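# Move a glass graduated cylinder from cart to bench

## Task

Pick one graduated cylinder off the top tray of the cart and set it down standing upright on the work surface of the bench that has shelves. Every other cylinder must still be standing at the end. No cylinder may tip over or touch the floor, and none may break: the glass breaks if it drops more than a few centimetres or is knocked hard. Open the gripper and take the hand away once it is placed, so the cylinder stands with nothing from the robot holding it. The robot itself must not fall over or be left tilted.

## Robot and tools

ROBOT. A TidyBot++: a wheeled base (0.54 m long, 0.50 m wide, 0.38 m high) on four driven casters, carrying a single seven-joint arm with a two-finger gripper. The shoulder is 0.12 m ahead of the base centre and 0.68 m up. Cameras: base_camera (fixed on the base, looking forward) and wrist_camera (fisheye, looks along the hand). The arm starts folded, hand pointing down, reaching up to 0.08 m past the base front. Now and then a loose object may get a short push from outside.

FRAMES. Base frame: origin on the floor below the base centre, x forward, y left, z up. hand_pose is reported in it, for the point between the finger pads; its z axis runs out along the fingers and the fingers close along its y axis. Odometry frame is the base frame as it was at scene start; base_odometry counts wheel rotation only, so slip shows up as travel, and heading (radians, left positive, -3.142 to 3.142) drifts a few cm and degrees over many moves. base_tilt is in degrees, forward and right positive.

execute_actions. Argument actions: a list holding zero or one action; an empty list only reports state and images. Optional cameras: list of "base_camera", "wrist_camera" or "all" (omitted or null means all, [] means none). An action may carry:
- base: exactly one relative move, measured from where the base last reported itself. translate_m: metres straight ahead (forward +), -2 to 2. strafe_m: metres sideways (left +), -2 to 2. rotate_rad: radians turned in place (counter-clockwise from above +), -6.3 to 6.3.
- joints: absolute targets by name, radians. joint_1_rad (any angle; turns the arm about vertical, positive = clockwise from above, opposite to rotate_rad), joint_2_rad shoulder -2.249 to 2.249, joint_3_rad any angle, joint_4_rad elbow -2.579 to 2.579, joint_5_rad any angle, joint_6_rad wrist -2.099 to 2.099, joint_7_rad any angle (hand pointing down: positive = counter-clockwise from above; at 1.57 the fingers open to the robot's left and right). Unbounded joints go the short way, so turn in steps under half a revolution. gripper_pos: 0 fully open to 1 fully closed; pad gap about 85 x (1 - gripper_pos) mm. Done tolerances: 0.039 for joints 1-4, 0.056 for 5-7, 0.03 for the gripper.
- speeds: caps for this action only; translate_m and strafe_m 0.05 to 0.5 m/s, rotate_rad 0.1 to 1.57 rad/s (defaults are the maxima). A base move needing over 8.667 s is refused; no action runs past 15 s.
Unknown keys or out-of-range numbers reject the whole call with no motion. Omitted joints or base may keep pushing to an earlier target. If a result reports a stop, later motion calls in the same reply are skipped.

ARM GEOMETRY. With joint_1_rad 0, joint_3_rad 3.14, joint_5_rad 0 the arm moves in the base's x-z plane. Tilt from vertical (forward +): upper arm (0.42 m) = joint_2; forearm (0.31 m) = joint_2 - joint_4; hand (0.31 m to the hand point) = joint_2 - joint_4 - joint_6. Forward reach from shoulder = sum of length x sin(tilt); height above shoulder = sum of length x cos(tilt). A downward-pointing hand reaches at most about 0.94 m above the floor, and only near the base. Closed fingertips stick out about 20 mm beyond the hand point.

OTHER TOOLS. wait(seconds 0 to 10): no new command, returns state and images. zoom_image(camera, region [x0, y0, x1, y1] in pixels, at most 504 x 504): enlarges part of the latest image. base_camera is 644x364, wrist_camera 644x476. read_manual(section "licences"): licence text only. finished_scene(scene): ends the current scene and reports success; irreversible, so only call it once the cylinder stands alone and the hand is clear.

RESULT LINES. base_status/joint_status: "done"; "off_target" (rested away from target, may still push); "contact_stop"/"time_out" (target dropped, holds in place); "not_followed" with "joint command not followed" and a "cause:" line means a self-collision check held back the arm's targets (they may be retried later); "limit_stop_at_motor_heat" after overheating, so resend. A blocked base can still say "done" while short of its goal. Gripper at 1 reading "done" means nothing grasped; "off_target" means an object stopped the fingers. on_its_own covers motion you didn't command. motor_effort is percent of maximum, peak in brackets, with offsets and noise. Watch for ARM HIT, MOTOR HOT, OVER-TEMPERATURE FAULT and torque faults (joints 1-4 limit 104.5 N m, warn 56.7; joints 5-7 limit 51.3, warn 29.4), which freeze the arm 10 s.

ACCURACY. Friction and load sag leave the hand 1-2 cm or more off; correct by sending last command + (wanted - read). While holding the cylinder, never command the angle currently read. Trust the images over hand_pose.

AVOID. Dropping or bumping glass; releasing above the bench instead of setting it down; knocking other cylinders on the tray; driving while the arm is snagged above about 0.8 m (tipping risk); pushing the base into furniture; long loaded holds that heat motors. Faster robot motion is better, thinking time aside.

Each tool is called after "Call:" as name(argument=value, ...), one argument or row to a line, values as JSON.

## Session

Call:
execute_actions(
  actions=[],
)

Scene clock: 0.00 s.
base_odometry: x=+0.000 y=+0.000 heading=+0.000 (m, m, rad; odometry frame)
base_tilt: forward=-0.4 right=-0.1 (deg)
base_status: not commanded
joint_positions: joint_1_rad=-0.019 joint_2_rad=-0.321 joint_3_rad=+3.162 joint_4_rad=-2.537 joint_5_rad=-0.019 joint_6_rad=-0.874 joint_7_rad=+1.582 gripper_pos=+0.000
joint_status: not commanded
motor_effort: joint_1_rad=+0 joint_2_rad=-1 joint_3_rad=+0 joint_4_rad=+15 joint_5_rad=+0 joint_6_rad=+1 joint_7_rad=+0 (%)
hand_pose: x=+0.2536 y=+0.0066 z=+0.5812 quat_wxyz=(-0.011, +1.000, -0.001, +0.026) (m; base frame)
pictures: base_camera, wrist_camera
Images, in order (width x height): base_camera 644x364, wrist_camera 644x476.

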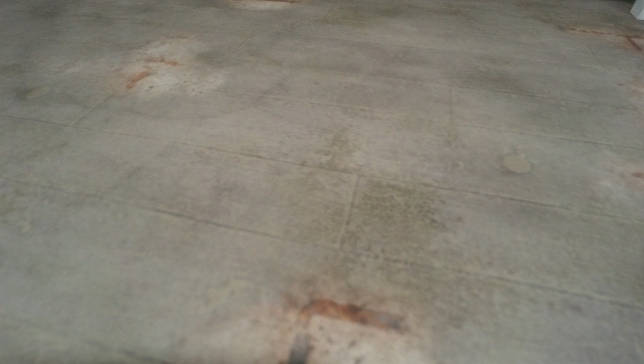

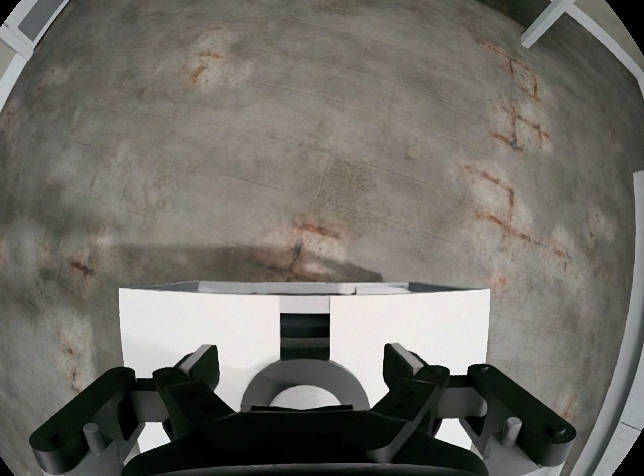

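Call:
execute_actions(
  actions=[
    {"joints":{"joint_1_rad":0,"joint_2_rad":-0.3,"joint_3_rad":3.14,"joint_4_rad":-2.2,"joint_5_rad":0,"joint_6_rad":0.15}},
  ],
  cameras=["wrist_camera"],
)

Call:
execute_actions(
  actions=[
    {"base":{"rotate_rad":-2.1}},
  ],
  cameras=["wrist_camera"],
)

Call:
execute_actions(
  actions=[
    {"base":{"rotate_rad":-2.1}},
  ],
  cameras=["wrist_camera"],
)

Scene clock: 1.93 s.
base_odometry: x=+0.000 y=+0.000 heading=+0.000 (m, m, rad; odometry frame)
base_tilt: forward=-0.4 right=-0.1 (deg)
base_status: not commanded
joint_positions: joint_1_rad=-0.017 joint_2_rad=-0.312 joint_3_rad=+3.159 joint_4_rad=-2.206 joint_5_rad=-0.019 joint_6_rad=+0.141 joint_7_rad=+1.582 gripper_pos=+0.000
joint_status: all done
motor_effort: joint_1_rad=-1(2) joint_2_rad=-8(8) joint_3_rad=-1(0) joint_4_rad=+23(24) joint_5_rad=+0(1) joint_6_rad=+9(9) joint_7_rad=-1(0) (%)
hand_pose: x=+0.5943 y=-0.0004 z=+0.9259 quat_wxyz=(-0.004, +0.769, -0.005, +0.640) (m; base frame)
pictures: wrist_camera
Images, in order (width x height): wrist_camera 644x476.

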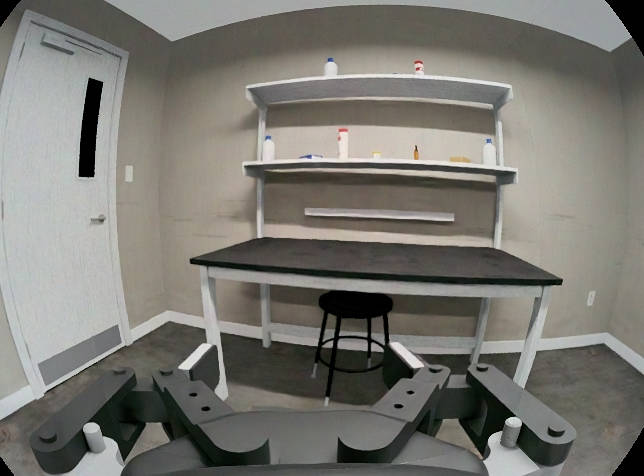

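Scene clock: 4.57 s.
base_odometry: x=+0.000 y=+0.000 heading=-2.099 (m, m, rad; odometry frame)
base_tilt: forward=-0.4 right=-0.1 (deg)
base_status: done
joint_positions: joint_1_rad=-0.010 joint_2_rad=-0.306 joint_3_rad=+3.151 joint_4_rad=-2.206 joint_5_rad=-0.019 joint_6_rad=+0.141 joint_7_rad=+1.582 gripper_pos=+0.000
joint_status: not commanded
motor_effort: joint_1_rad=+0(1) joint_2_rad=-8(10) joint_3_rad=+0(1) joint_4_rad=+23(24) joint_5_rad=+0(0) joint_6_rad=+9(9) joint_7_rad=-1(0) (%)
hand_pose: x=+0.5955 y=+0.0006 z=+0.9233 quat_wxyz=(-0.003, +0.770, -0.004, +0.638) (m; base frame)
pictures: wrist_camera
Images, in order (width x height): wrist_camera 644x476.

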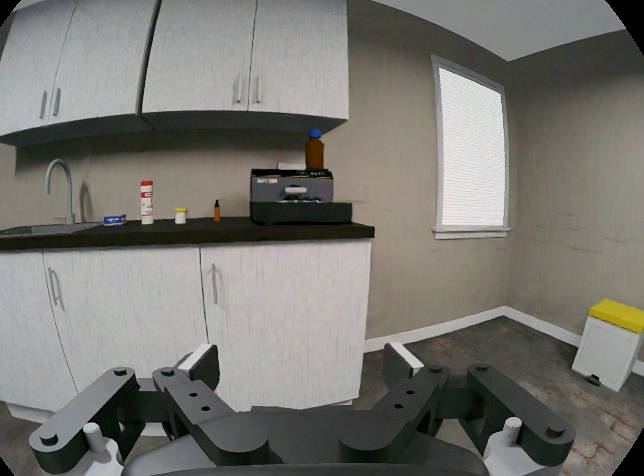

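Scene clock: 7.20 s.
base_odometry: x=+0.000 y=+0.000 heading=+2.085 (m, m, rad; odometry frame)
base_tilt: forward=-0.4 right=-0.1 (deg)
base_status: done
joint_positions: joint_1_rad=-0.008 joint_2_rad=-0.306 joint_3_rad=+3.147 joint_4_rad=-2.206 joint_5_rad=-0.019 joint_6_rad=+0.141 joint_7_rad=+1.582 gripper_pos=+0.000
joint_status: not commanded
motor_effort: joint_1_rad=+0(1) joint_2_rad=-9(10) joint_3_rad=+0(2) joint_4_rad=+24(23) joint_5_rad=+0(0) joint_6_rad=+9(9) joint_7_rad=-1(0) (%)
hand_pose: x=+0.5956 y=+0.0015 z=+0.9231 quat_wxyz=(-0.003, +0.770, -0.003, +0.638) (m; base frame)
pictures: wrist_camera
Images, in order (width x height): wrist_camera 644x476.

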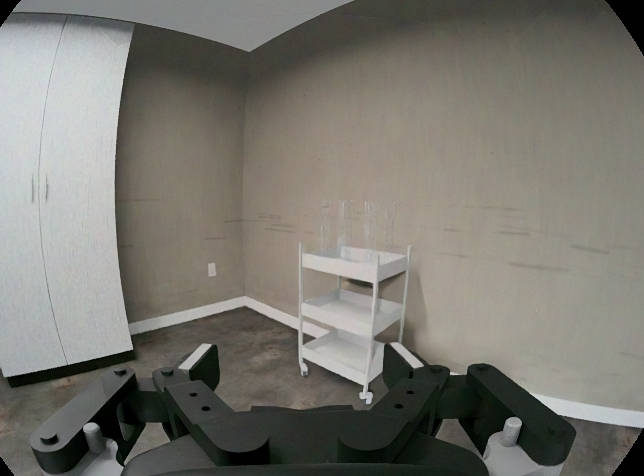

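Call:
execute_actions(
  actions=[
    {"base":{"rotate_rad":-0.71}},
  ],
  cameras=[],
)

Call:
execute_actions(
  actions=[
    {"base":{"strafe_m":0.95},"joints":{"joint_2_rad":0.2,"joint_4_rad":-2.318,"joint_6_rad":0.947,"joint_7_rad":1.57,"joint_1_rad":0.02}},
  ],
)

Scene clock: 9.17 s.
base_odometry: x=+0.000 y=+0.000 heading=+1.375 (m, m, rad; odometry frame)
base_tilt: forward=-0.4 right=-0.1 (deg)
base_status: done
joint_positions: joint_1_rad=-0.005 joint_2_rad=-0.306 joint_3_rad=+3.146 joint_4_rad=-2.206 joint_5_rad=-0.019 joint_6_rad=+0.141 joint_7_rad=+1.582 gripper_pos=+0.000
joint_status: not commanded
motor_effort: joint_1_rad=+0(1) joint_2_rad=-9(9) joint_3_rad=-1(1) joint_4_rad=+24(23) joint_5_rad=+0(0) joint_6_rad=+9(9) joint_7_rad=+0(1) (%)
hand_pose: x=+0.5956 y=+0.0006 z=+0.9231 quat_wxyz=(-0.002, +0.770, -0.004, +0.638) (m; base frame)
pictures: none
No camera images: the call's "cameras" was empty. Leave "cameras" out to get every camera's image.

Scene clock: 12.43 s.
base_odometry: x=-0.932 y=+0.186 heading=+1.375 (m, m, rad; odometry frame)
base_tilt: forward=-0.4 right=-0.2 (deg)
base_status: done
joint_positions: joint_1_rad=+0.007 joint_2_rad=+0.194 joint_3_rad=+3.146 joint_4_rad=-2.298 joint_5_rad=-0.018 joint_6_rad=+0.924 joint_7_rad=+1.582 gripper_pos=+0.000
joint_status: all done
motor_effort: joint_1_rad=+0(2) joint_2_rad=-20(20) joint_3_rad=-1(2) joint_4_rad=+17(23) joint_5_rad=+0(1) joint_6_rad=+9(9) joint_7_rad=+0(0) (%)
hand_pose: x=+0.7016 y=-0.0094 z=+0.8453 quat_wxyz=(+0.009, +0.706, -0.009, +0.708) (m; base frame)
pictures: base_camera, wrist_camera
Images, in order (width x height): base_camera 644x364, wrist_camera 644x476.

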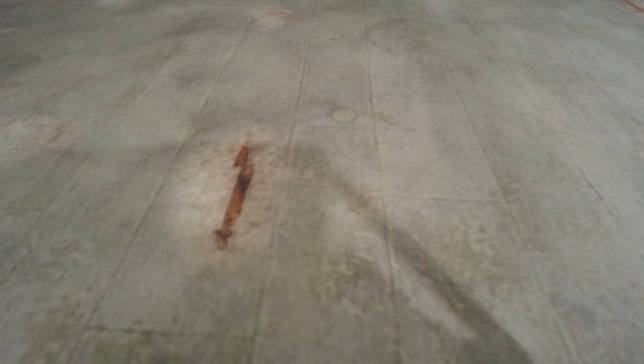

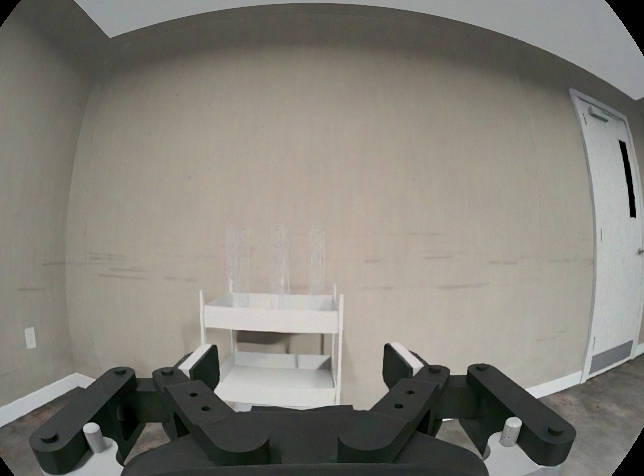

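Call:
execute_actions(
  actions=[
    {"base":{"translate_m":0.5},"speeds":{"translate_m":0.3}},
  ],
  cameras=["wrist_camera"],
)

Call:
zoom_image(
  camera="wrist_camera",
  region=[100,120,420,420],
)

Scene clock: 15.23 s.
base_odometry: x=-0.835 y=+0.676 heading=+1.375 (m, m, rad; odometry frame)
base_tilt: forward=-0.4 right=-0.2 (deg)
base_status: done
joint_positions: joint_1_rad=+0.007 joint_2_rad=+0.197 joint_3_rad=+3.146 joint_4_rad=-2.302 joint_5_rad=-0.018 joint_6_rad=+0.925 joint_7_rad=+1.582 gripper_pos=+0.000
joint_status: not commanded
motor_effort: joint_1_rad=+0(2) joint_2_rad=-20(23) joint_3_rad=+0(2) joint_4_rad=+17(19) joint_5_rad=+0(1) joint_6_rad=+9(9) joint_7_rad=+0(1) (%)
hand_pose: x=+0.7008 y=-0.0096 z=+0.8419 quat_wxyz=(+0.009, +0.708, -0.009, +0.706) (m; base frame)
pictures: wrist_camera
Images, in order (width x height): wrist_camera 644x476.

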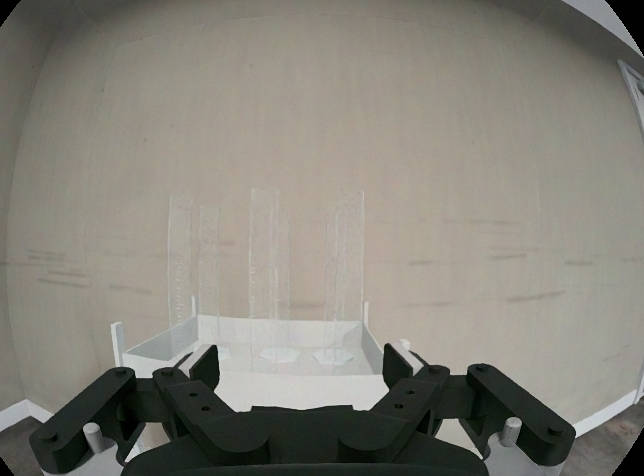

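Region (100, 120, 420, 420) of wrist_camera's 644x476 image, scaled by 1.575; it fills the top 472 rows of this view, and the rest is white.

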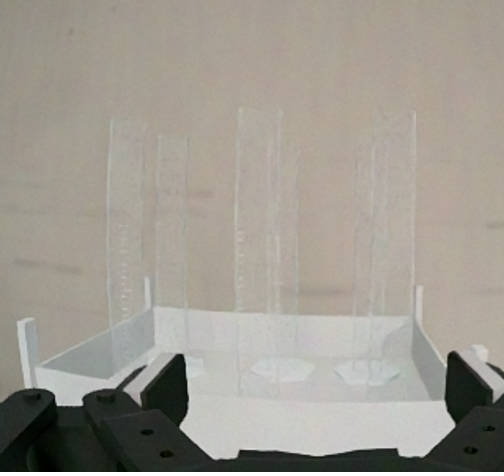

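Call:
execute_actions(
  actions=[
    {"base":{"strafe_m":-0.07}},
  ],
  cameras=[],
)

Call:
execute_actions(
  actions=[
    {"base":{"translate_m":0.2},"speeds":{"translate_m":0.15}},
  ],
  cameras=["wrist_camera"],
)

Scene clock: 16.60 s.
base_odometry: x=-0.766 y=+0.663 heading=+1.375 (m, m, rad; odometry frame)
base_tilt: forward=-0.4 right=-0.1 (deg)
base_status: done
joint_positions: joint_1_rad=+0.016 joint_2_rad=+0.197 joint_3_rad=+3.145 joint_4_rad=-2.303 joint_5_rad=-0.017 joint_6_rad=+0.925 joint_7_rad=+1.582 gripper_pos=+0.000
joint_status: not commanded
motor_effort: joint_1_rad=+0(2) joint_2_rad=-20(21) joint_3_rad=-1(1) joint_4_rad=+17(17) joint_5_rad=+0(0) joint_6_rad=+9(9) joint_7_rad=+0(0) (%)
hand_pose: x=+0.7006 y=-0.0145 z=+0.8417 quat_wxyz=(+0.012, +0.708, -0.012, +0.706) (m; base frame)
pictures: none
No camera images: the call's "cameras" was empty. Leave "cameras" out to get every camera's image.

Scene clock: 18.60 s.
base_odometry: x=-0.727 y=+0.859 heading=+1.375 (m, m, rad; odometry frame)
base_tilt: forward=-0.4 right=-0.1 (deg)
base_status: done
joint_positions: joint_1_rad=+0.016 joint_2_rad=+0.197 joint_3_rad=+3.145 joint_4_rad=-2.304 joint_5_rad=-0.017 joint_6_rad=+0.926 joint_7_rad=+1.582 gripper_pos=+0.000
joint_status: not commanded
motor_effort: joint_1_rad=+0(1) joint_2_rad=-20(23) joint_3_rad=+0(1) joint_4_rad=+17(19) joint_5_rad=+0(0) joint_6_rad=+9(10) joint_7_rad=+0(0) (%)
hand_pose: x=+0.7004 y=-0.0145 z=+0.8407 quat_wxyz=(+0.012, +0.709, -0.012, +0.705) (m; base frame)
pictures: wrist_camera
Images, in order (width x height): wrist_camera 644x476.

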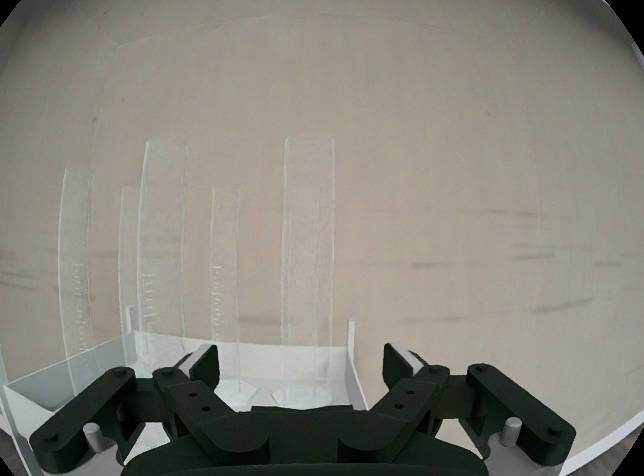

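Call:
execute_actions(
  actions=[
    {"base":{"translate_m":0.105},"speeds":{"translate_m":0.08}},
  ],
  cameras=["wrist_camera"],
)

Scene clock: 20.57 s.
base_odometry: x=-0.706 y=+0.963 heading=+1.375 (m, m, rad; odometry frame)
base_tilt: forward=-0.4 right=-0.1 (deg)
base_status: done
joint_positions: joint_1_rad=+0.016 joint_2_rad=+0.198 joint_3_rad=+3.145 joint_4_rad=-2.305 joint_5_rad=-0.017 joint_6_rad=+0.926 joint_7_rad=+1.582 gripper_pos=+0.000
joint_status: not commanded
motor_effort: joint_1_rad=+0(2) joint_2_rad=-20(22) joint_3_rad=-1(2) joint_4_rad=+17(18) joint_5_rad=+0(1) joint_6_rad=+9(10) joint_7_rad=+0(0) (%)
hand_pose: x=+0.7004 y=-0.0145 z=+0.8400 quat_wxyz=(+0.012, +0.709, -0.012, +0.705) (m; base frame)
pictures: wrist_camera
Images, in order (width x height): wrist_camera 644x476.

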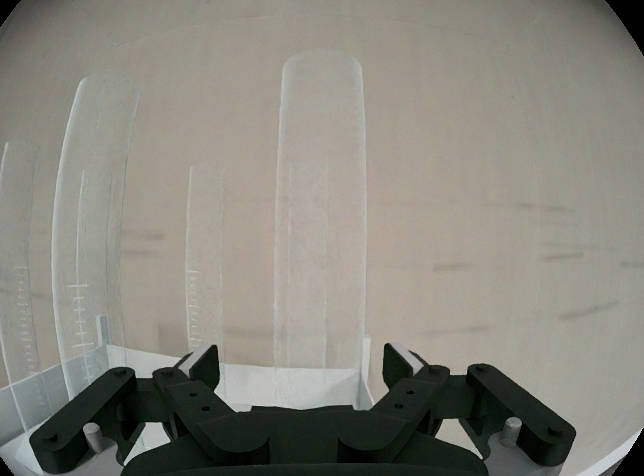

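Call:
execute_actions(
  actions=[
    {"joints":{"gripper_pos":1}},
  ],
  cameras=["wrist_camera"],
)

Call:
execute_actions(
  actions=[
    {"joints":{"joint_2_rad":0.11,"joint_4_rad":-2.25,"joint_6_rad":0.79}},
  ],
  cameras=[],
)

Call:
execute_actions(
  actions=[
    {"joints":{"joint_2_rad":0.028,"joint_4_rad":-2.163,"joint_6_rad":0.62}},
  ],
  cameras=[],
)

Call:
execute_actions(
  actions=[
    {"joints":{"joint_2_rad":-0.04,"joint_4_rad":-1.97,"joint_6_rad":0.36}},
  ],
  cameras=["wrist_camera"],
)

Scene clock: 21.90 s.
base_odometry: x=-0.706 y=+0.963 heading=+1.375 (m, m, rad; odometry frame)
base_tilt: forward=-0.4 right=-0.2 (deg)
base_status: not commanded
joint_positions: joint_1_rad=+0.016 joint_2_rad=+0.198 joint_3_rad=+3.145 joint_4_rad=-2.305 joint_5_rad=-0.017 joint_6_rad=+0.926 joint_7_rad=+1.582 gripper_pos=+0.556
joint_status: gripper_pos off_target (ended at +0.556, target +1.000)
motor_effort: joint_1_rad=+0(1) joint_2_rad=-20(21) joint_3_rad=-1(1) joint_4_rad=+17(18) joint_5_rad=+0(1) joint_6_rad=+9(9) joint_7_rad=+0(0) (%)
hand_pose: x=+0.7004 y=-0.0145 z=+0.8400 quat_wxyz=(+0.012, +0.709, -0.012, +0.705) (m; base frame)
pictures: wrist_camera
Images, in order (width x height): wrist_camera 644x476.

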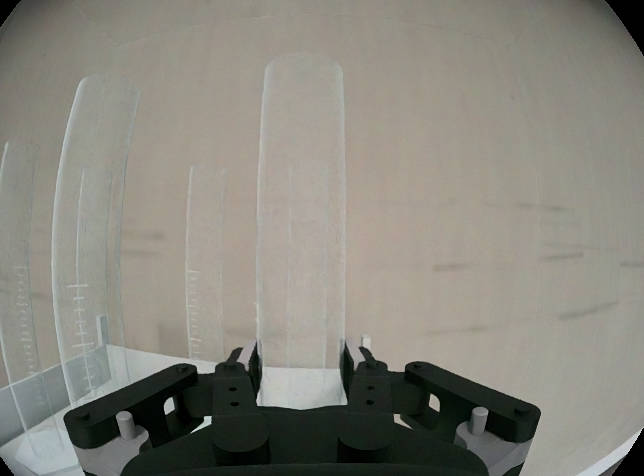

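Scene clock: 22.83 s.
base_odometry: x=-0.706 y=+0.963 heading=+1.375 (m, m, rad; odometry frame)
base_tilt: forward=-0.4 right=-0.2 (deg)
base_status: not commanded
joint_positions: joint_1_rad=+0.016 joint_2_rad=+0.127 joint_3_rad=+3.145 joint_4_rad=-2.276 joint_5_rad=-0.017 joint_6_rad=+0.799 joint_7_rad=+1.582 gripper_pos=+0.556
joint_status: all done
motor_effort: joint_1_rad=+0(0) joint_2_rad=-22(23) joint_3_rad=+0(1) joint_4_rad=+21(21) joint_5_rad=+0(0) joint_6_rad=+11(11) joint_7_rad=+0(0) (%)
hand_pose: x=+0.6950 y=-0.0140 z=+0.8561 quat_wxyz=(+0.011, +0.719, -0.012, +0.695) (m; base frame)
pictures: none
No camera images: the call's "cameras" was empty. Leave "cameras" out to get every camera's image.

Scene clock: 23.77 s.
base_odometry: x=-0.706 y=+0.963 heading=+1.375 (m, m, rad; odometry frame)
base_tilt: forward=-0.4 right=-0.1 (deg)
base_status: not commanded
joint_positions: joint_1_rad=+0.016 joint_2_rad=+0.042 joint_3_rad=+3.145 joint_4_rad=-2.187 joint_5_rad=-0.017 joint_6_rad=+0.631 joint_7_rad=+1.582 gripper_pos=+0.556
joint_status: all done
motor_effort: joint_1_rad=+0(0) joint_2_rad=-20(23) joint_3_rad=-1(1) joint_4_rad=+23(23) joint_5_rad=+0(0) joint_6_rad=+11(11) joint_7_rad=+0(1) (%)
hand_pose: x=+0.6963 y=-0.0134 z=+0.9018 quat_wxyz=(+0.010, +0.716, -0.012, +0.698) (m; base frame)
pictures: none
No camera images: the call's "cameras" was empty. Leave "cameras" out to get every camera's image.

Scene clock: 24.93 s.
base_odometry: x=-0.706 y=+0.963 heading=+1.375 (m, m, rad; odometry frame)
base_tilt: forward=-0.4 right=-0.1 (deg)
base_status: not commanded
joint_positions: joint_1_rad=+0.016 joint_2_rad=-0.024 joint_3_rad=+3.145 joint_4_rad=-1.994 joint_5_rad=-0.017 joint_6_rad=+0.372 joint_7_rad=+1.582 gripper_pos=+0.556
joint_status: all done
motor_effort: joint_1_rad=+0(0) joint_2_rad=-20(21) joint_3_rad=+0(1) joint_4_rad=+25(26) joint_5_rad=+0(0) joint_6_rad=+10(12) joint_7_rad=-1(0) (%)
hand_pose: x=+0.7096 y=-0.0125 z=+0.9714 quat_wxyz=(+0.007, +0.717, -0.011, +0.697) (m; base frame)
pictures: wrist_camera
Images, in order (width x height): wrist_camera 644x476.

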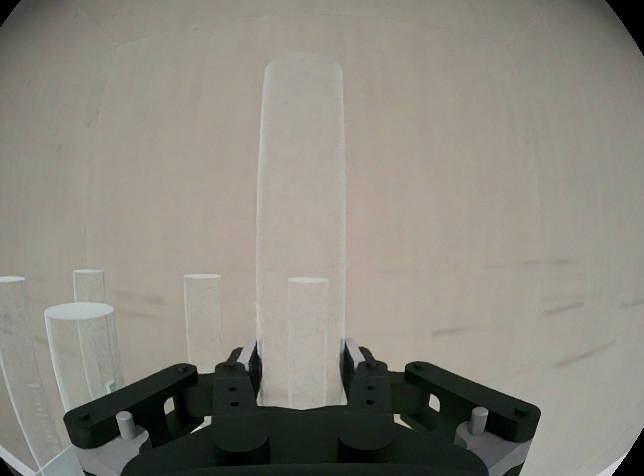

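Call:
execute_actions(
  actions=[
    {"base":{"translate_m":-0.55},"speeds":{"translate_m":0.2}},
  ],
  cameras=[],
)

Call:
execute_actions(
  actions=[
    {"base":{"rotate_rad":-1.57},"speeds":{"rotate_rad":0.6},"joints":{"joint_2_rad":-0.15,"joint_4_rad":-1.33,"joint_6_rad":-0.39}},
  ],
)

Scene clock: 28.63 s.
base_odometry: x=-0.813 y=+0.423 heading=+1.375 (m, m, rad; odometry frame)
base_tilt: forward=-0.4 right=-0.1 (deg)
base_status: done
joint_positions: joint_1_rad=+0.016 joint_2_rad=-0.028 joint_3_rad=+3.145 joint_4_rad=-1.994 joint_5_rad=-0.017 joint_6_rad=+0.369 joint_7_rad=+1.582 gripper_pos=+0.556
joint_status: not commanded
motor_effort: joint_1_rad=+0(1) joint_2_rad=-20(23) joint_3_rad=+0(2) joint_4_rad=+25(27) joint_5_rad=+0(0) joint_6_rad=+11(12) joint_7_rad=+0(1) (%)
hand_pose: x=+0.7085 y=-0.0125 z=+0.9728 quat_wxyz=(+0.007, +0.716, -0.011, +0.698) (m; base frame)
pictures: none
No camera images: the call's "cameras" was empty. Leave "cameras" out to get every camera's image.

Scene clock: 31.90 s.
base_odometry: x=-0.813 y=+0.423 heading=-0.195 (m, m, rad; odometry frame)
base_tilt: forward=-0.4 right=-0.1 (deg)
base_status: done
joint_positions: joint_1_rad=+0.018 joint_2_rad=-0.132 joint_3_rad=+3.142 joint_4_rad=-1.357 joint_5_rad=-0.017 joint_6_rad=-0.379 joint_7_rad=+1.582 gripper_pos=+0.556
joint_status: all done
motor_effort: joint_1_rad=+0(3) joint_2_rad=-16(22) joint_3_rad=-1(3) joint_4_rad=+26(27) joint_5_rad=+0(0) joint_6_rad=+12(11) joint_7_rad=-1(0) (%)
hand_pose: x=+0.6704 y=-0.0072 z=+1.1951 quat_wxyz=(+0.002, +0.719, -0.007, +0.695) (m; base frame)
pictures: base_camera, wrist_camera
Images, in order (width x height): base_camera 644x364, wrist_camera 644x476.

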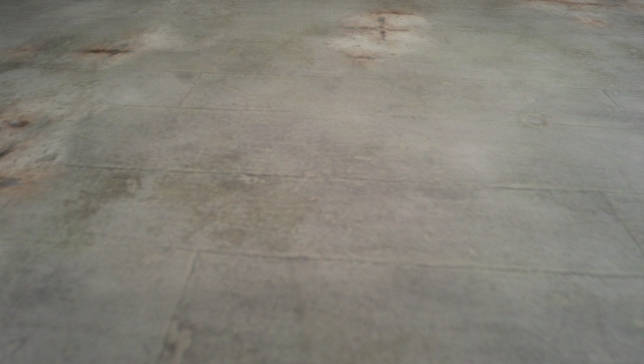

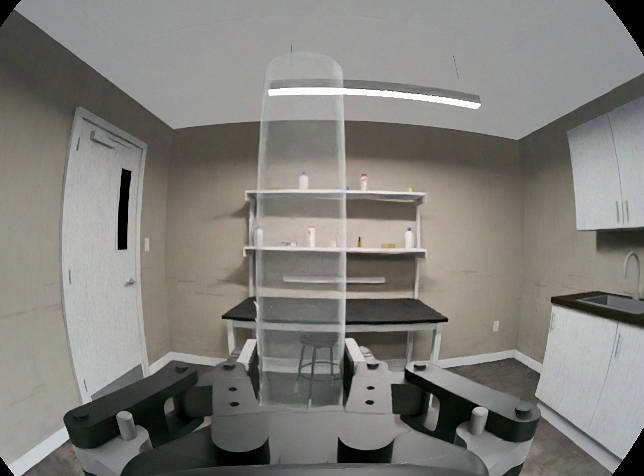

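Call:
execute_actions(
  actions=[
    {"base":{"strafe_m":-0.45},"speeds":{"strafe_m":0.3}},
  ],
  cameras=[],
)

Call:
execute_actions(
  actions=[
    {"base":{"translate_m":1.0},"speeds":{"translate_m":0.3}},
  ],
)

Scene clock: 34.50 s.
base_odometry: x=-0.901 y=-0.019 heading=-0.195 (m, m, rad; odometry frame)
base_tilt: forward=-0.4 right=-0.1 (deg)
base_status: done
joint_positions: joint_1_rad=+0.018 joint_2_rad=-0.132 joint_3_rad=+3.142 joint_4_rad=-1.357 joint_5_rad=-0.017 joint_6_rad=-0.379 joint_7_rad=+1.582 gripper_pos=+0.556
joint_status: not commanded
motor_effort: joint_1_rad=+0(2) joint_2_rad=-16(17) joint_3_rad=+0(3) joint_4_rad=+26(27) joint_5_rad=+0(1) joint_6_rad=+11(11) joint_7_rad=+0(0) (%)
hand_pose: x=+0.6704 y=-0.0068 z=+1.1950 quat_wxyz=(+0.002, +0.719, -0.006, +0.695) (m; base frame)
pictures: none
No camera images: the call's "cameras" was empty. Leave "cameras" out to get every camera's image.

Scene clock: 38.80 s.
base_odometry: x=+0.080 y=-0.214 heading=-0.196 (m, m, rad; odometry frame)
base_tilt: forward=-0.4 right=-0.2 (deg)
base_status: done
joint_positions: joint_1_rad=+0.018 joint_2_rad=-0.136 joint_3_rad=+3.142 joint_4_rad=-1.357 joint_5_rad=-0.017 joint_6_rad=-0.382 joint_7_rad=+1.582 gripper_pos=+0.556
joint_status: not commanded
motor_effort: joint_1_rad=+0(2) joint_2_rad=-15(19) joint_3_rad=+0(2) joint_4_rad=+26(27) joint_5_rad=+0(0) joint_6_rad=+11(12) joint_7_rad=-1(1) (%)
hand_pose: x=+0.6683 y=-0.0068 z=+1.1965 quat_wxyz=(+0.002, +0.718, -0.006, +0.696) (m; base frame)
pictures: base_camera, wrist_camera
Images, in order (width x height): base_camera 644x364, wrist_camera 644x476.

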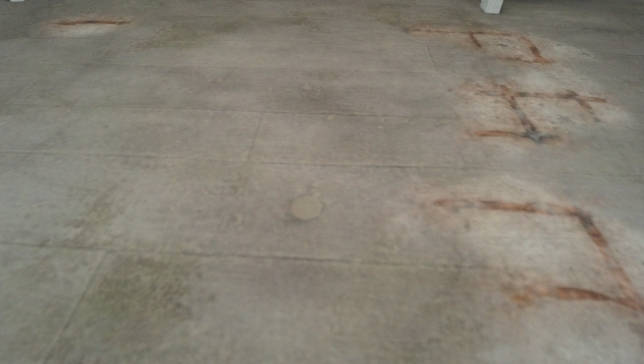

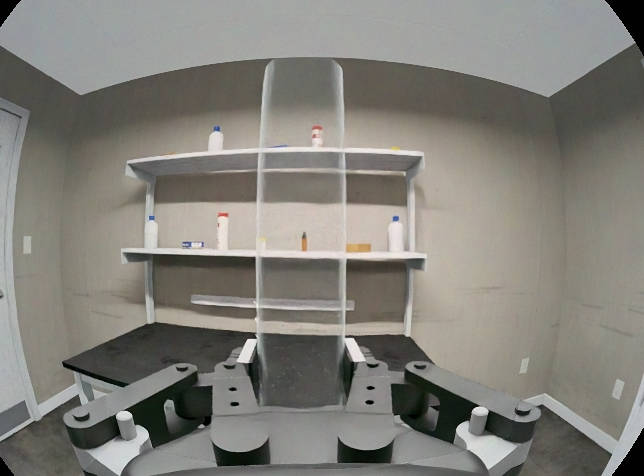

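Call:
execute_actions(
  actions=[
    {"base":{"translate_m":0.75},"speeds":{"translate_m":0.2}},
  ],
)

Scene clock: 44.03 s.
base_odometry: x=+0.816 y=-0.360 heading=-0.196 (m, m, rad; odometry frame)
base_tilt: forward=-0.4 right=-0.2 (deg)
base_status: done
joint_positions: joint_1_rad=+0.018 joint_2_rad=-0.137 joint_3_rad=+3.142 joint_4_rad=-1.356 joint_5_rad=-0.017 joint_6_rad=-0.383 joint_7_rad=+1.582 gripper_pos=+0.556
joint_status: not commanded
motor_effort: joint_1_rad=+0(1) joint_2_rad=-15(19) joint_3_rad=+0(1) joint_4_rad=+25(27) joint_5_rad=+0(0) joint_6_rad=+11(11) joint_7_rad=+0(0) (%)
hand_pose: x=+0.6677 y=-0.0068 z=+1.1971 quat_wxyz=(+0.002, +0.718, -0.006, +0.696) (m; base frame)
pictures: base_camera, wrist_camera
Images, in order (width x height): base_camera 644x364, wrist_camera 644x476.

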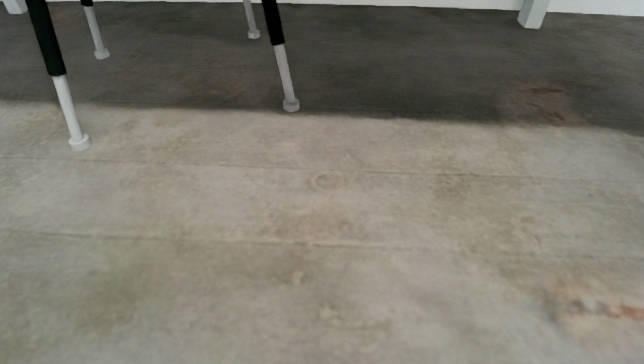

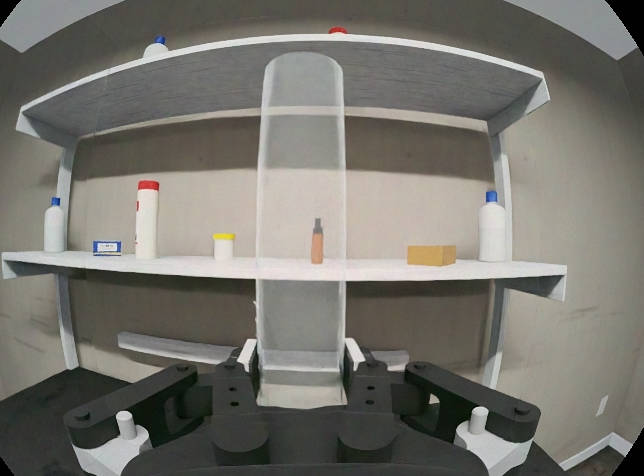

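Call:
execute_actions(
  actions=[
    {"joints":{"joint_2_rad":-0.11,"joint_4_rad":-1.56,"joint_6_rad":-0.09}},
  ],
  cameras=["wrist_camera"],
)

Call:
execute_actions(
  actions=[
    {"joints":{"joint_4_rad":-1.70,"joint_6_rad":0.06}},
  ],
  cameras=["wrist_camera"],
)

Scene clock: 45.43 s.
base_odometry: x=+0.816 y=-0.360 heading=-0.196 (m, m, rad; odometry frame)
base_tilt: forward=-0.4 right=-0.1 (deg)
base_status: not commanded
joint_positions: joint_1_rad=+0.018 joint_2_rad=-0.102 joint_3_rad=+3.142 joint_4_rad=-1.562 joint_5_rad=-0.017 joint_6_rad=-0.129 joint_7_rad=+1.582 gripper_pos=+0.556
joint_status: all done
motor_effort: joint_1_rad=+0(0) joint_2_rad=-18(20) joint_3_rad=+0(1) joint_4_rad=+27(29) joint_5_rad=+0(0) joint_6_rad=+11(11) joint_7_rad=+0(0) (%)
hand_pose: x=+0.6998 y=-0.0087 z=+1.1294 quat_wxyz=(+0.003, +0.713, -0.008, +0.701) (m; base frame)
pictures: wrist_camera
Images, in order (width x height): wrist_camera 644x476.

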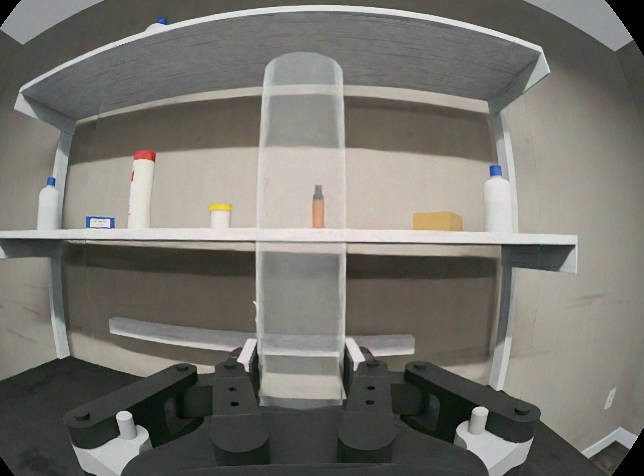

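Scene clock: 46.47 s.
base_odometry: x=+0.816 y=-0.360 heading=-0.196 (m, m, rad; odometry frame)
base_tilt: forward=-0.4 right=-0.1 (deg)
base_status: not commanded
joint_positions: joint_1_rad=+0.018 joint_2_rad=-0.101 joint_3_rad=+3.142 joint_4_rad=-1.702 joint_5_rad=-0.017 joint_6_rad=+0.021 joint_7_rad=+1.582 gripper_pos=+0.556
joint_status: all done
motor_effort: joint_1_rad=-1(0) joint_2_rad=-18(19) joint_3_rad=+0(0) joint_4_rad=+27(28) joint_5_rad=+0(0) joint_6_rad=+11(11) joint_7_rad=+0(0) (%)
hand_pose: x=+0.7018 y=-0.0095 z=+1.0884 quat_wxyz=(+0.004, +0.710, -0.009, +0.704) (m; base frame)
pictures: wrist_camera
Images, in order (width x height): wrist_camera 644x476.

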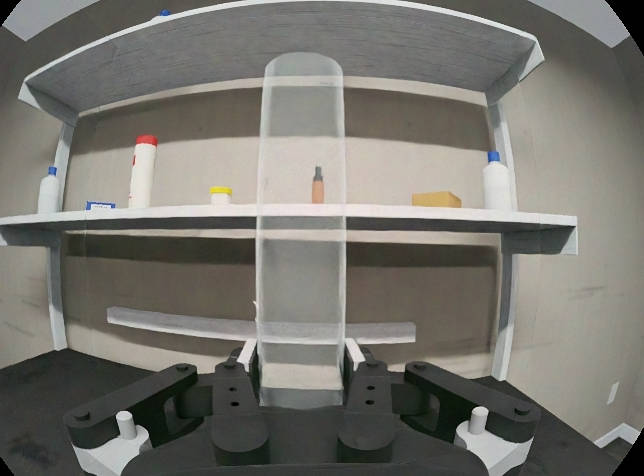

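Call:
execute_actions(
  actions=[
    {"joints":{"joint_4_rad":-1.83,"joint_6_rad":0.19}},
  ],
  cameras=[],
)

Call:
execute_actions(
  actions=[
    {"joints":{"joint_4_rad":-1.93,"joint_6_rad":0.29}},
  ],
  cameras=["wrist_camera"],
)

Scene clock: 47.70 s.
base_odometry: x=+0.816 y=-0.360 heading=-0.196 (m, m, rad; odometry frame)
base_tilt: forward=-0.4 right=-0.2 (deg)
base_status: not commanded
joint_positions: joint_1_rad=+0.018 joint_2_rad=-0.101 joint_3_rad=+3.142 joint_4_rad=-1.832 joint_5_rad=-0.017 joint_6_rad=+0.151 joint_7_rad=+1.582 gripper_pos=+0.556
joint_status: all done
motor_effort: joint_1_rad=+0(0) joint_2_rad=-18(19) joint_3_rad=+0(1) joint_4_rad=+27(28) joint_5_rad=+0(0) joint_6_rad=+12(12) joint_7_rad=+0(0) (%)
hand_pose: x=+0.6980 y=-0.0102 z=+1.0476 quat_wxyz=(+0.005, +0.710, -0.010, +0.704) (m; base frame)
pictures: none
No camera images: the call's "cameras" was empty. Leave "cameras" out to get every camera's image.

Scene clock: 48.63 s.
base_odometry: x=+0.816 y=-0.360 heading=-0.196 (m, m, rad; odometry frame)
base_tilt: forward=-0.4 right=-0.1 (deg)
base_status: not commanded
joint_positions: joint_1_rad=+0.018 joint_2_rad=-0.101 joint_3_rad=+3.142 joint_4_rad=-1.932 joint_5_rad=-0.017 joint_6_rad=+0.251 joint_7_rad=+1.582 gripper_pos=+0.556
joint_status: all done
motor_effort: joint_1_rad=+0(0) joint_2_rad=-18(18) joint_3_rad=+0(0) joint_4_rad=+27(28) joint_5_rad=+0(0) joint_6_rad=+11(11) joint_7_rad=-1(0) (%)
hand_pose: x=+0.6914 y=-0.0106 z=+1.0171 quat_wxyz=(+0.006, +0.710, -0.010, +0.704) (m; base frame)
pictures: wrist_camera
Images, in order (width x height): wrist_camera 644x476.

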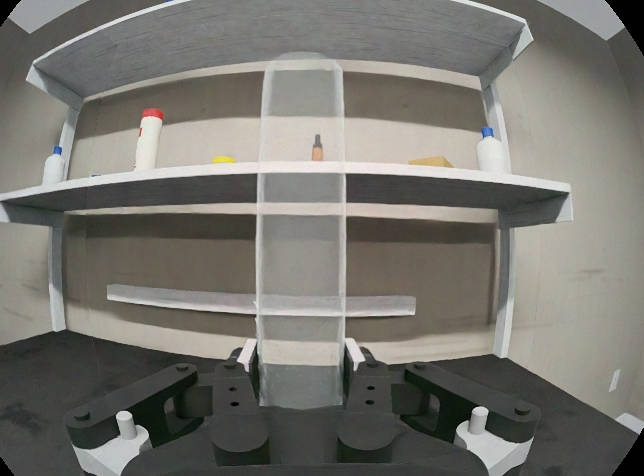

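Call:
execute_actions(
  actions=[
    {"joints":{"joint_4_rad":-2.0,"joint_6_rad":0.36}},
  ],
  cameras=[],
)

Call:
execute_actions(
  actions=[
    {"joints":{"joint_4_rad":-2.06,"joint_6_rad":0.42}},
  ],
  cameras=["wrist_camera"],
)

Scene clock: 49.60 s.
base_odometry: x=+0.816 y=-0.360 heading=-0.196 (m, m, rad; odometry frame)
base_tilt: forward=-0.4 right=-0.1 (deg)
base_status: not commanded
joint_positions: joint_1_rad=+0.018 joint_2_rad=-0.101 joint_3_rad=+3.142 joint_4_rad=-2.000 joint_5_rad=-0.017 joint_6_rad=+0.321 joint_7_rad=+1.582 gripper_pos=+0.556
joint_status: all done
motor_effort: joint_1_rad=+0(0) joint_2_rad=-17(18) joint_3_rad=+0(1) joint_4_rad=+26(28) joint_5_rad=+0(0) joint_6_rad=+11(11) joint_7_rad=+0(1) (%)
hand_pose: x=+0.6852 y=-0.0108 z=+0.9968 quat_wxyz=(+0.006, +0.710, -0.011, +0.705) (m; base frame)
pictures: none
No camera images: the call's "cameras" was empty. Leave "cameras" out to get every camera's image.

Scene clock: 50.40 s.
base_odometry: x=+0.816 y=-0.360 heading=-0.196 (m, m, rad; odometry frame)
base_tilt: forward=-0.4 right=-0.1 (deg)
base_status: not commanded
joint_positions: joint_1_rad=+0.018 joint_2_rad=-0.101 joint_3_rad=+3.142 joint_4_rad=-2.060 joint_5_rad=-0.017 joint_6_rad=+0.381 joint_7_rad=+1.582 gripper_pos=+0.556
joint_status: all done
motor_effort: joint_1_rad=+0(0) joint_2_rad=-17(18) joint_3_rad=+0(0) joint_4_rad=+26(27) joint_5_rad=+0(0) joint_6_rad=+11(12) joint_7_rad=+0(0) (%)
hand_pose: x=+0.6786 y=-0.0110 z=+0.9797 quat_wxyz=(+0.007, +0.709, -0.011, +0.705) (m; base frame)
pictures: wrist_camera
Images, in order (width x height): wrist_camera 644x476.

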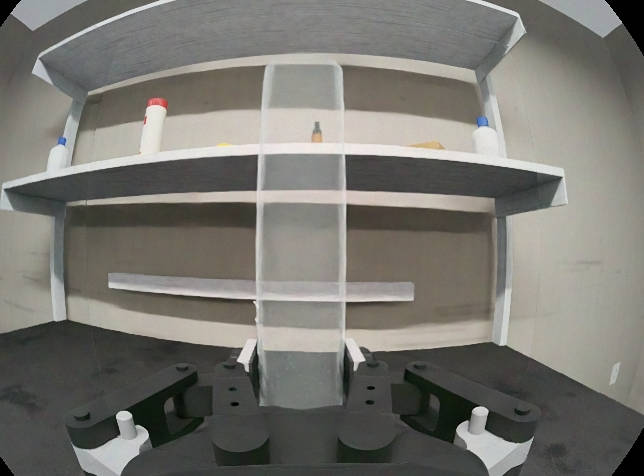

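Call:
execute_actions(
  actions=[
    {"joints":{"joint_4_rad":-2.11,"joint_6_rad":0.47}},
  ],
  cameras=[],
)

Call:
execute_actions(
  actions=[
    {"joints":{"joint_4_rad":-2.16,"joint_6_rad":0.52}},
  ],
  cameras=["wrist_camera"],
)

Scene clock: 51.33 s.
base_odometry: x=+0.816 y=-0.360 heading=-0.196 (m, m, rad; odometry frame)
base_tilt: forward=-0.4 right=-0.1 (deg)
base_status: not commanded
joint_positions: joint_1_rad=+0.018 joint_2_rad=-0.101 joint_3_rad=+3.142 joint_4_rad=-2.109 joint_5_rad=-0.017 joint_6_rad=+0.432 joint_7_rad=+1.582 gripper_pos=+0.556
joint_status: all done
motor_effort: joint_1_rad=+0(0) joint_2_rad=-17(17) joint_3_rad=+0(0) joint_4_rad=+25(27) joint_5_rad=+0(0) joint_6_rad=+11(12) joint_7_rad=+0(0) (%)
hand_pose: x=+0.6724 y=-0.0111 z=+0.9658 quat_wxyz=(+0.007, +0.709, -0.011, +0.705) (m; base frame)
pictures: none
No camera images: the call's "cameras" was empty. Leave "cameras" out to get every camera's image.

Scene clock: 52.10 s.
base_odometry: x=+0.816 y=-0.360 heading=-0.196 (m, m, rad; odometry frame)
base_tilt: forward=-0.4 right=-0.1 (deg)
base_status: not commanded
joint_positions: joint_1_rad=+0.018 joint_2_rad=-0.101 joint_3_rad=+3.142 joint_4_rad=-2.159 joint_5_rad=-0.017 joint_6_rad=+0.482 joint_7_rad=+1.582 gripper_pos=+0.556
joint_status: all done
motor_effort: joint_1_rad=+0(0) joint_2_rad=-16(17) joint_3_rad=+0(0) joint_4_rad=+24(26) joint_5_rad=+0(0) joint_6_rad=+11(12) joint_7_rad=+0(0) (%)
hand_pose: x=+0.6654 y=-0.0113 z=+0.9518 quat_wxyz=(+0.008, +0.709, -0.011, +0.705) (m; base frame)
pictures: wrist_camera
Images, in order (width x height): wrist_camera 644x476.

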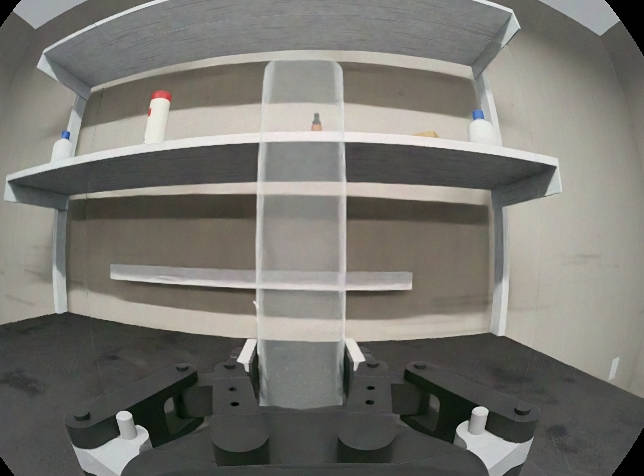

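Call:
execute_actions(
  actions=[
    {"joints":{"joint_4_rad":-2.2,"joint_6_rad":0.56}},
  ],
  cameras=[],
)

Call:
execute_actions(
  actions=[
    {"joints":{"joint_4_rad":-2.25,"joint_6_rad":0.61}},
  ],
)

Scene clock: 52.90 s.
base_odometry: x=+0.816 y=-0.360 heading=-0.196 (m, m, rad; odometry frame)
base_tilt: forward=-0.4 right=-0.1 (deg)
base_status: not commanded
joint_positions: joint_1_rad=+0.018 joint_2_rad=-0.101 joint_3_rad=+3.142 joint_4_rad=-2.198 joint_5_rad=-0.017 joint_6_rad=+0.522 joint_7_rad=+1.582 gripper_pos=+0.556
joint_status: all done
motor_effort: joint_1_rad=+0(0) joint_2_rad=-16(16) joint_3_rad=+0(1) joint_4_rad=+25(26) joint_5_rad=+0(0) joint_6_rad=+11(12) joint_7_rad=+0(0) (%)
hand_pose: x=+0.6594 y=-0.0113 z=+0.9414 quat_wxyz=(+0.008, +0.708, -0.011, +0.706) (m; base frame)
pictures: none
No camera images: the call's "cameras" was empty. Leave "cameras" out to get every camera's image.

Scene clock: 53.63 s.
base_odometry: x=+0.816 y=-0.360 heading=-0.196 (m, m, rad; odometry frame)
base_tilt: forward=-0.4 right=-0.1 (deg)
base_status: not commanded
joint_positions: joint_1_rad=+0.018 joint_2_rad=-0.102 joint_3_rad=+3.142 joint_4_rad=-2.234 joint_5_rad=-0.017 joint_6_rad=+0.585 joint_7_rad=+1.582 gripper_pos=+0.556
joint_status: all done
motor_effort: joint_1_rad=+0(0) joint_2_rad=-15(17) joint_3_rad=+0(0) joint_4_rad=+22(24) joint_5_rad=+0(1) joint_6_rad=+10(11) joint_7_rad=+0(0) (%)
hand_pose: x=+0.6533 y=-0.0115 z=+0.9409 quat_wxyz=(+0.009, +0.698, -0.011, +0.716) (m; base frame)
pictures: base_camera, wrist_camera
Images, in order (width x height): base_camera 644x364, wrist_camera 644x476.

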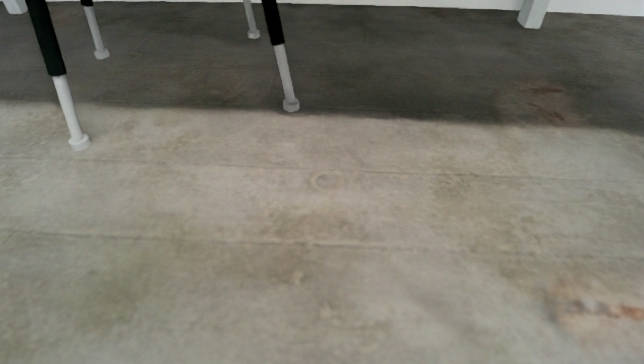

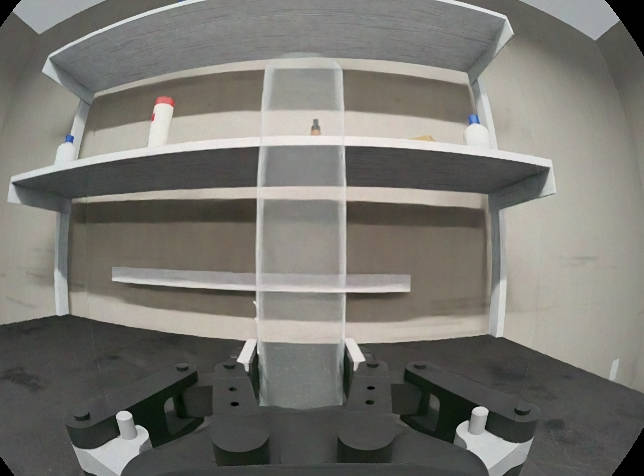

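Call:
execute_actions(
  actions=[
    {"joints":{"joint_4_rad":-2.2,"joint_6_rad":0.55}},
  ],
  cameras=[],
)

Call:
execute_actions(
  actions=[
    {"joints":{"gripper_pos":0}},
  ],
  cameras=["wrist_camera"],
)

Call:
execute_actions(
  actions=[
    {"base":{"translate_m":-0.4},"speeds":{"translate_m":0.25}},
  ],
  cameras=["wrist_camera"],
)

Scene clock: 54.67 s.
base_odometry: x=+0.816 y=-0.360 heading=-0.196 (m, m, rad; odometry frame)
base_tilt: forward=-0.4 right=-0.1 (deg)
base_status: not commanded
joint_positions: joint_1_rad=+0.018 joint_2_rad=-0.102 joint_3_rad=+3.142 joint_4_rad=-2.223 joint_5_rad=-0.017 joint_6_rad=+0.563 joint_7_rad=+1.582 gripper_pos=+0.556
joint_status: all done
motor_effort: joint_1_rad=+0(0) joint_2_rad=-15(16) joint_3_rad=-1(1) joint_4_rad=+23(25) joint_5_rad=+0(0) joint_6_rad=+10(12) joint_7_rad=-1(0) (%)
hand_pose: x=+0.6552 y=-0.0115 z=+0.9405 quat_wxyz=(+0.008, +0.702, -0.011, +0.712) (m; base frame)
pictures: none
No camera images: the call's "cameras" was empty. Leave "cameras" out to get every camera's image.

Scene clock: 55.77 s.
base_odometry: x=+0.816 y=-0.360 heading=-0.196 (m, m, rad; odometry frame)
base_tilt: forward=-0.4 right=-0.1 (deg)
base_status: not commanded
joint_positions: joint_1_rad=+0.018 joint_2_rad=-0.102 joint_3_rad=+3.142 joint_4_rad=-2.219 joint_5_rad=-0.017 joint_6_rad=+0.563 joint_7_rad=+1.582 gripper_pos=+0.000
joint_status: all done
motor_effort: joint_1_rad=+0(0) joint_2_rad=-14(14) joint_3_rad=+0(0) joint_4_rad=+22(23) joint_5_rad=+0(0) joint_6_rad=+9(10) joint_7_rad=+0(1) (%)
hand_pose: x=+0.6558 y=-0.0115 z=+0.9424 quat_wxyz=(+0.008, +0.701, -0.011, +0.713) (m; base frame)
pictures: wrist_camera
Images, in order (width x height): wrist_camera 644x476.

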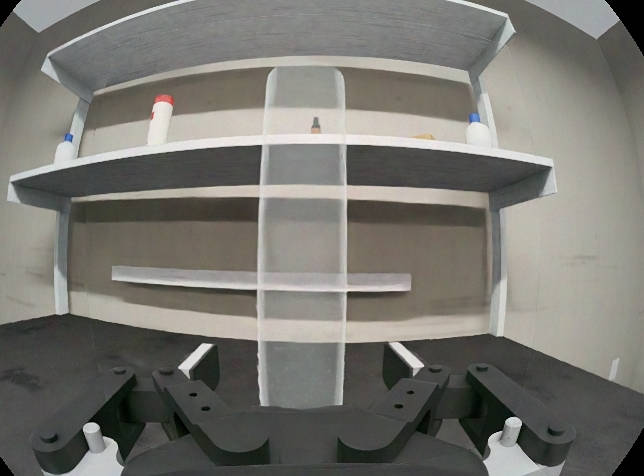

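Scene clock: 58.27 s.
base_odometry: x=+0.424 y=-0.282 heading=-0.196 (m, m, rad; odometry frame)
base_tilt: forward=-0.4 right=-0.1 (deg)
base_status: done
joint_positions: joint_1_rad=+0.018 joint_2_rad=-0.109 joint_3_rad=+3.142 joint_4_rad=-2.215 joint_5_rad=-0.017 joint_6_rad=+0.563 joint_7_rad=+1.582 gripper_pos=+0.000
joint_status: not commanded
motor_effort: joint_1_rad=+0(1) joint_2_rad=-14(17) joint_3_rad=+0(1) joint_4_rad=+22(23) joint_5_rad=+0(0) joint_6_rad=+9(10) joint_7_rad=-1(1) (%)
hand_pose: x=+0.6546 y=-0.0114 z=+0.9486 quat_wxyz=(+0.009, +0.697, -0.011, +0.717) (m; base frame)
pictures: wrist_camera
Images, in order (width x height): wrist_camera 644x476.

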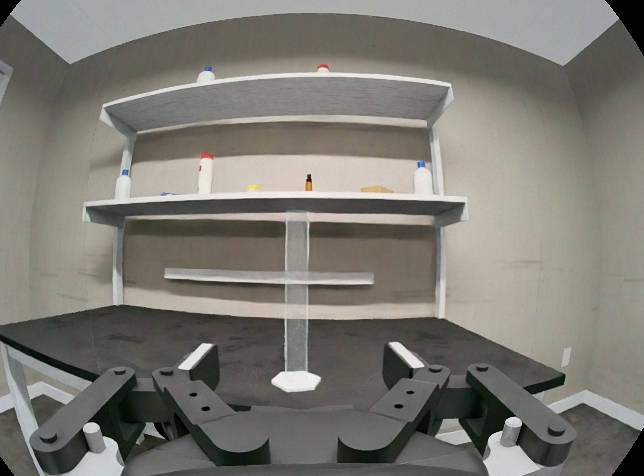

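Call:
finished_scene(
  scene=2,
)

The scene is finished: the task was done.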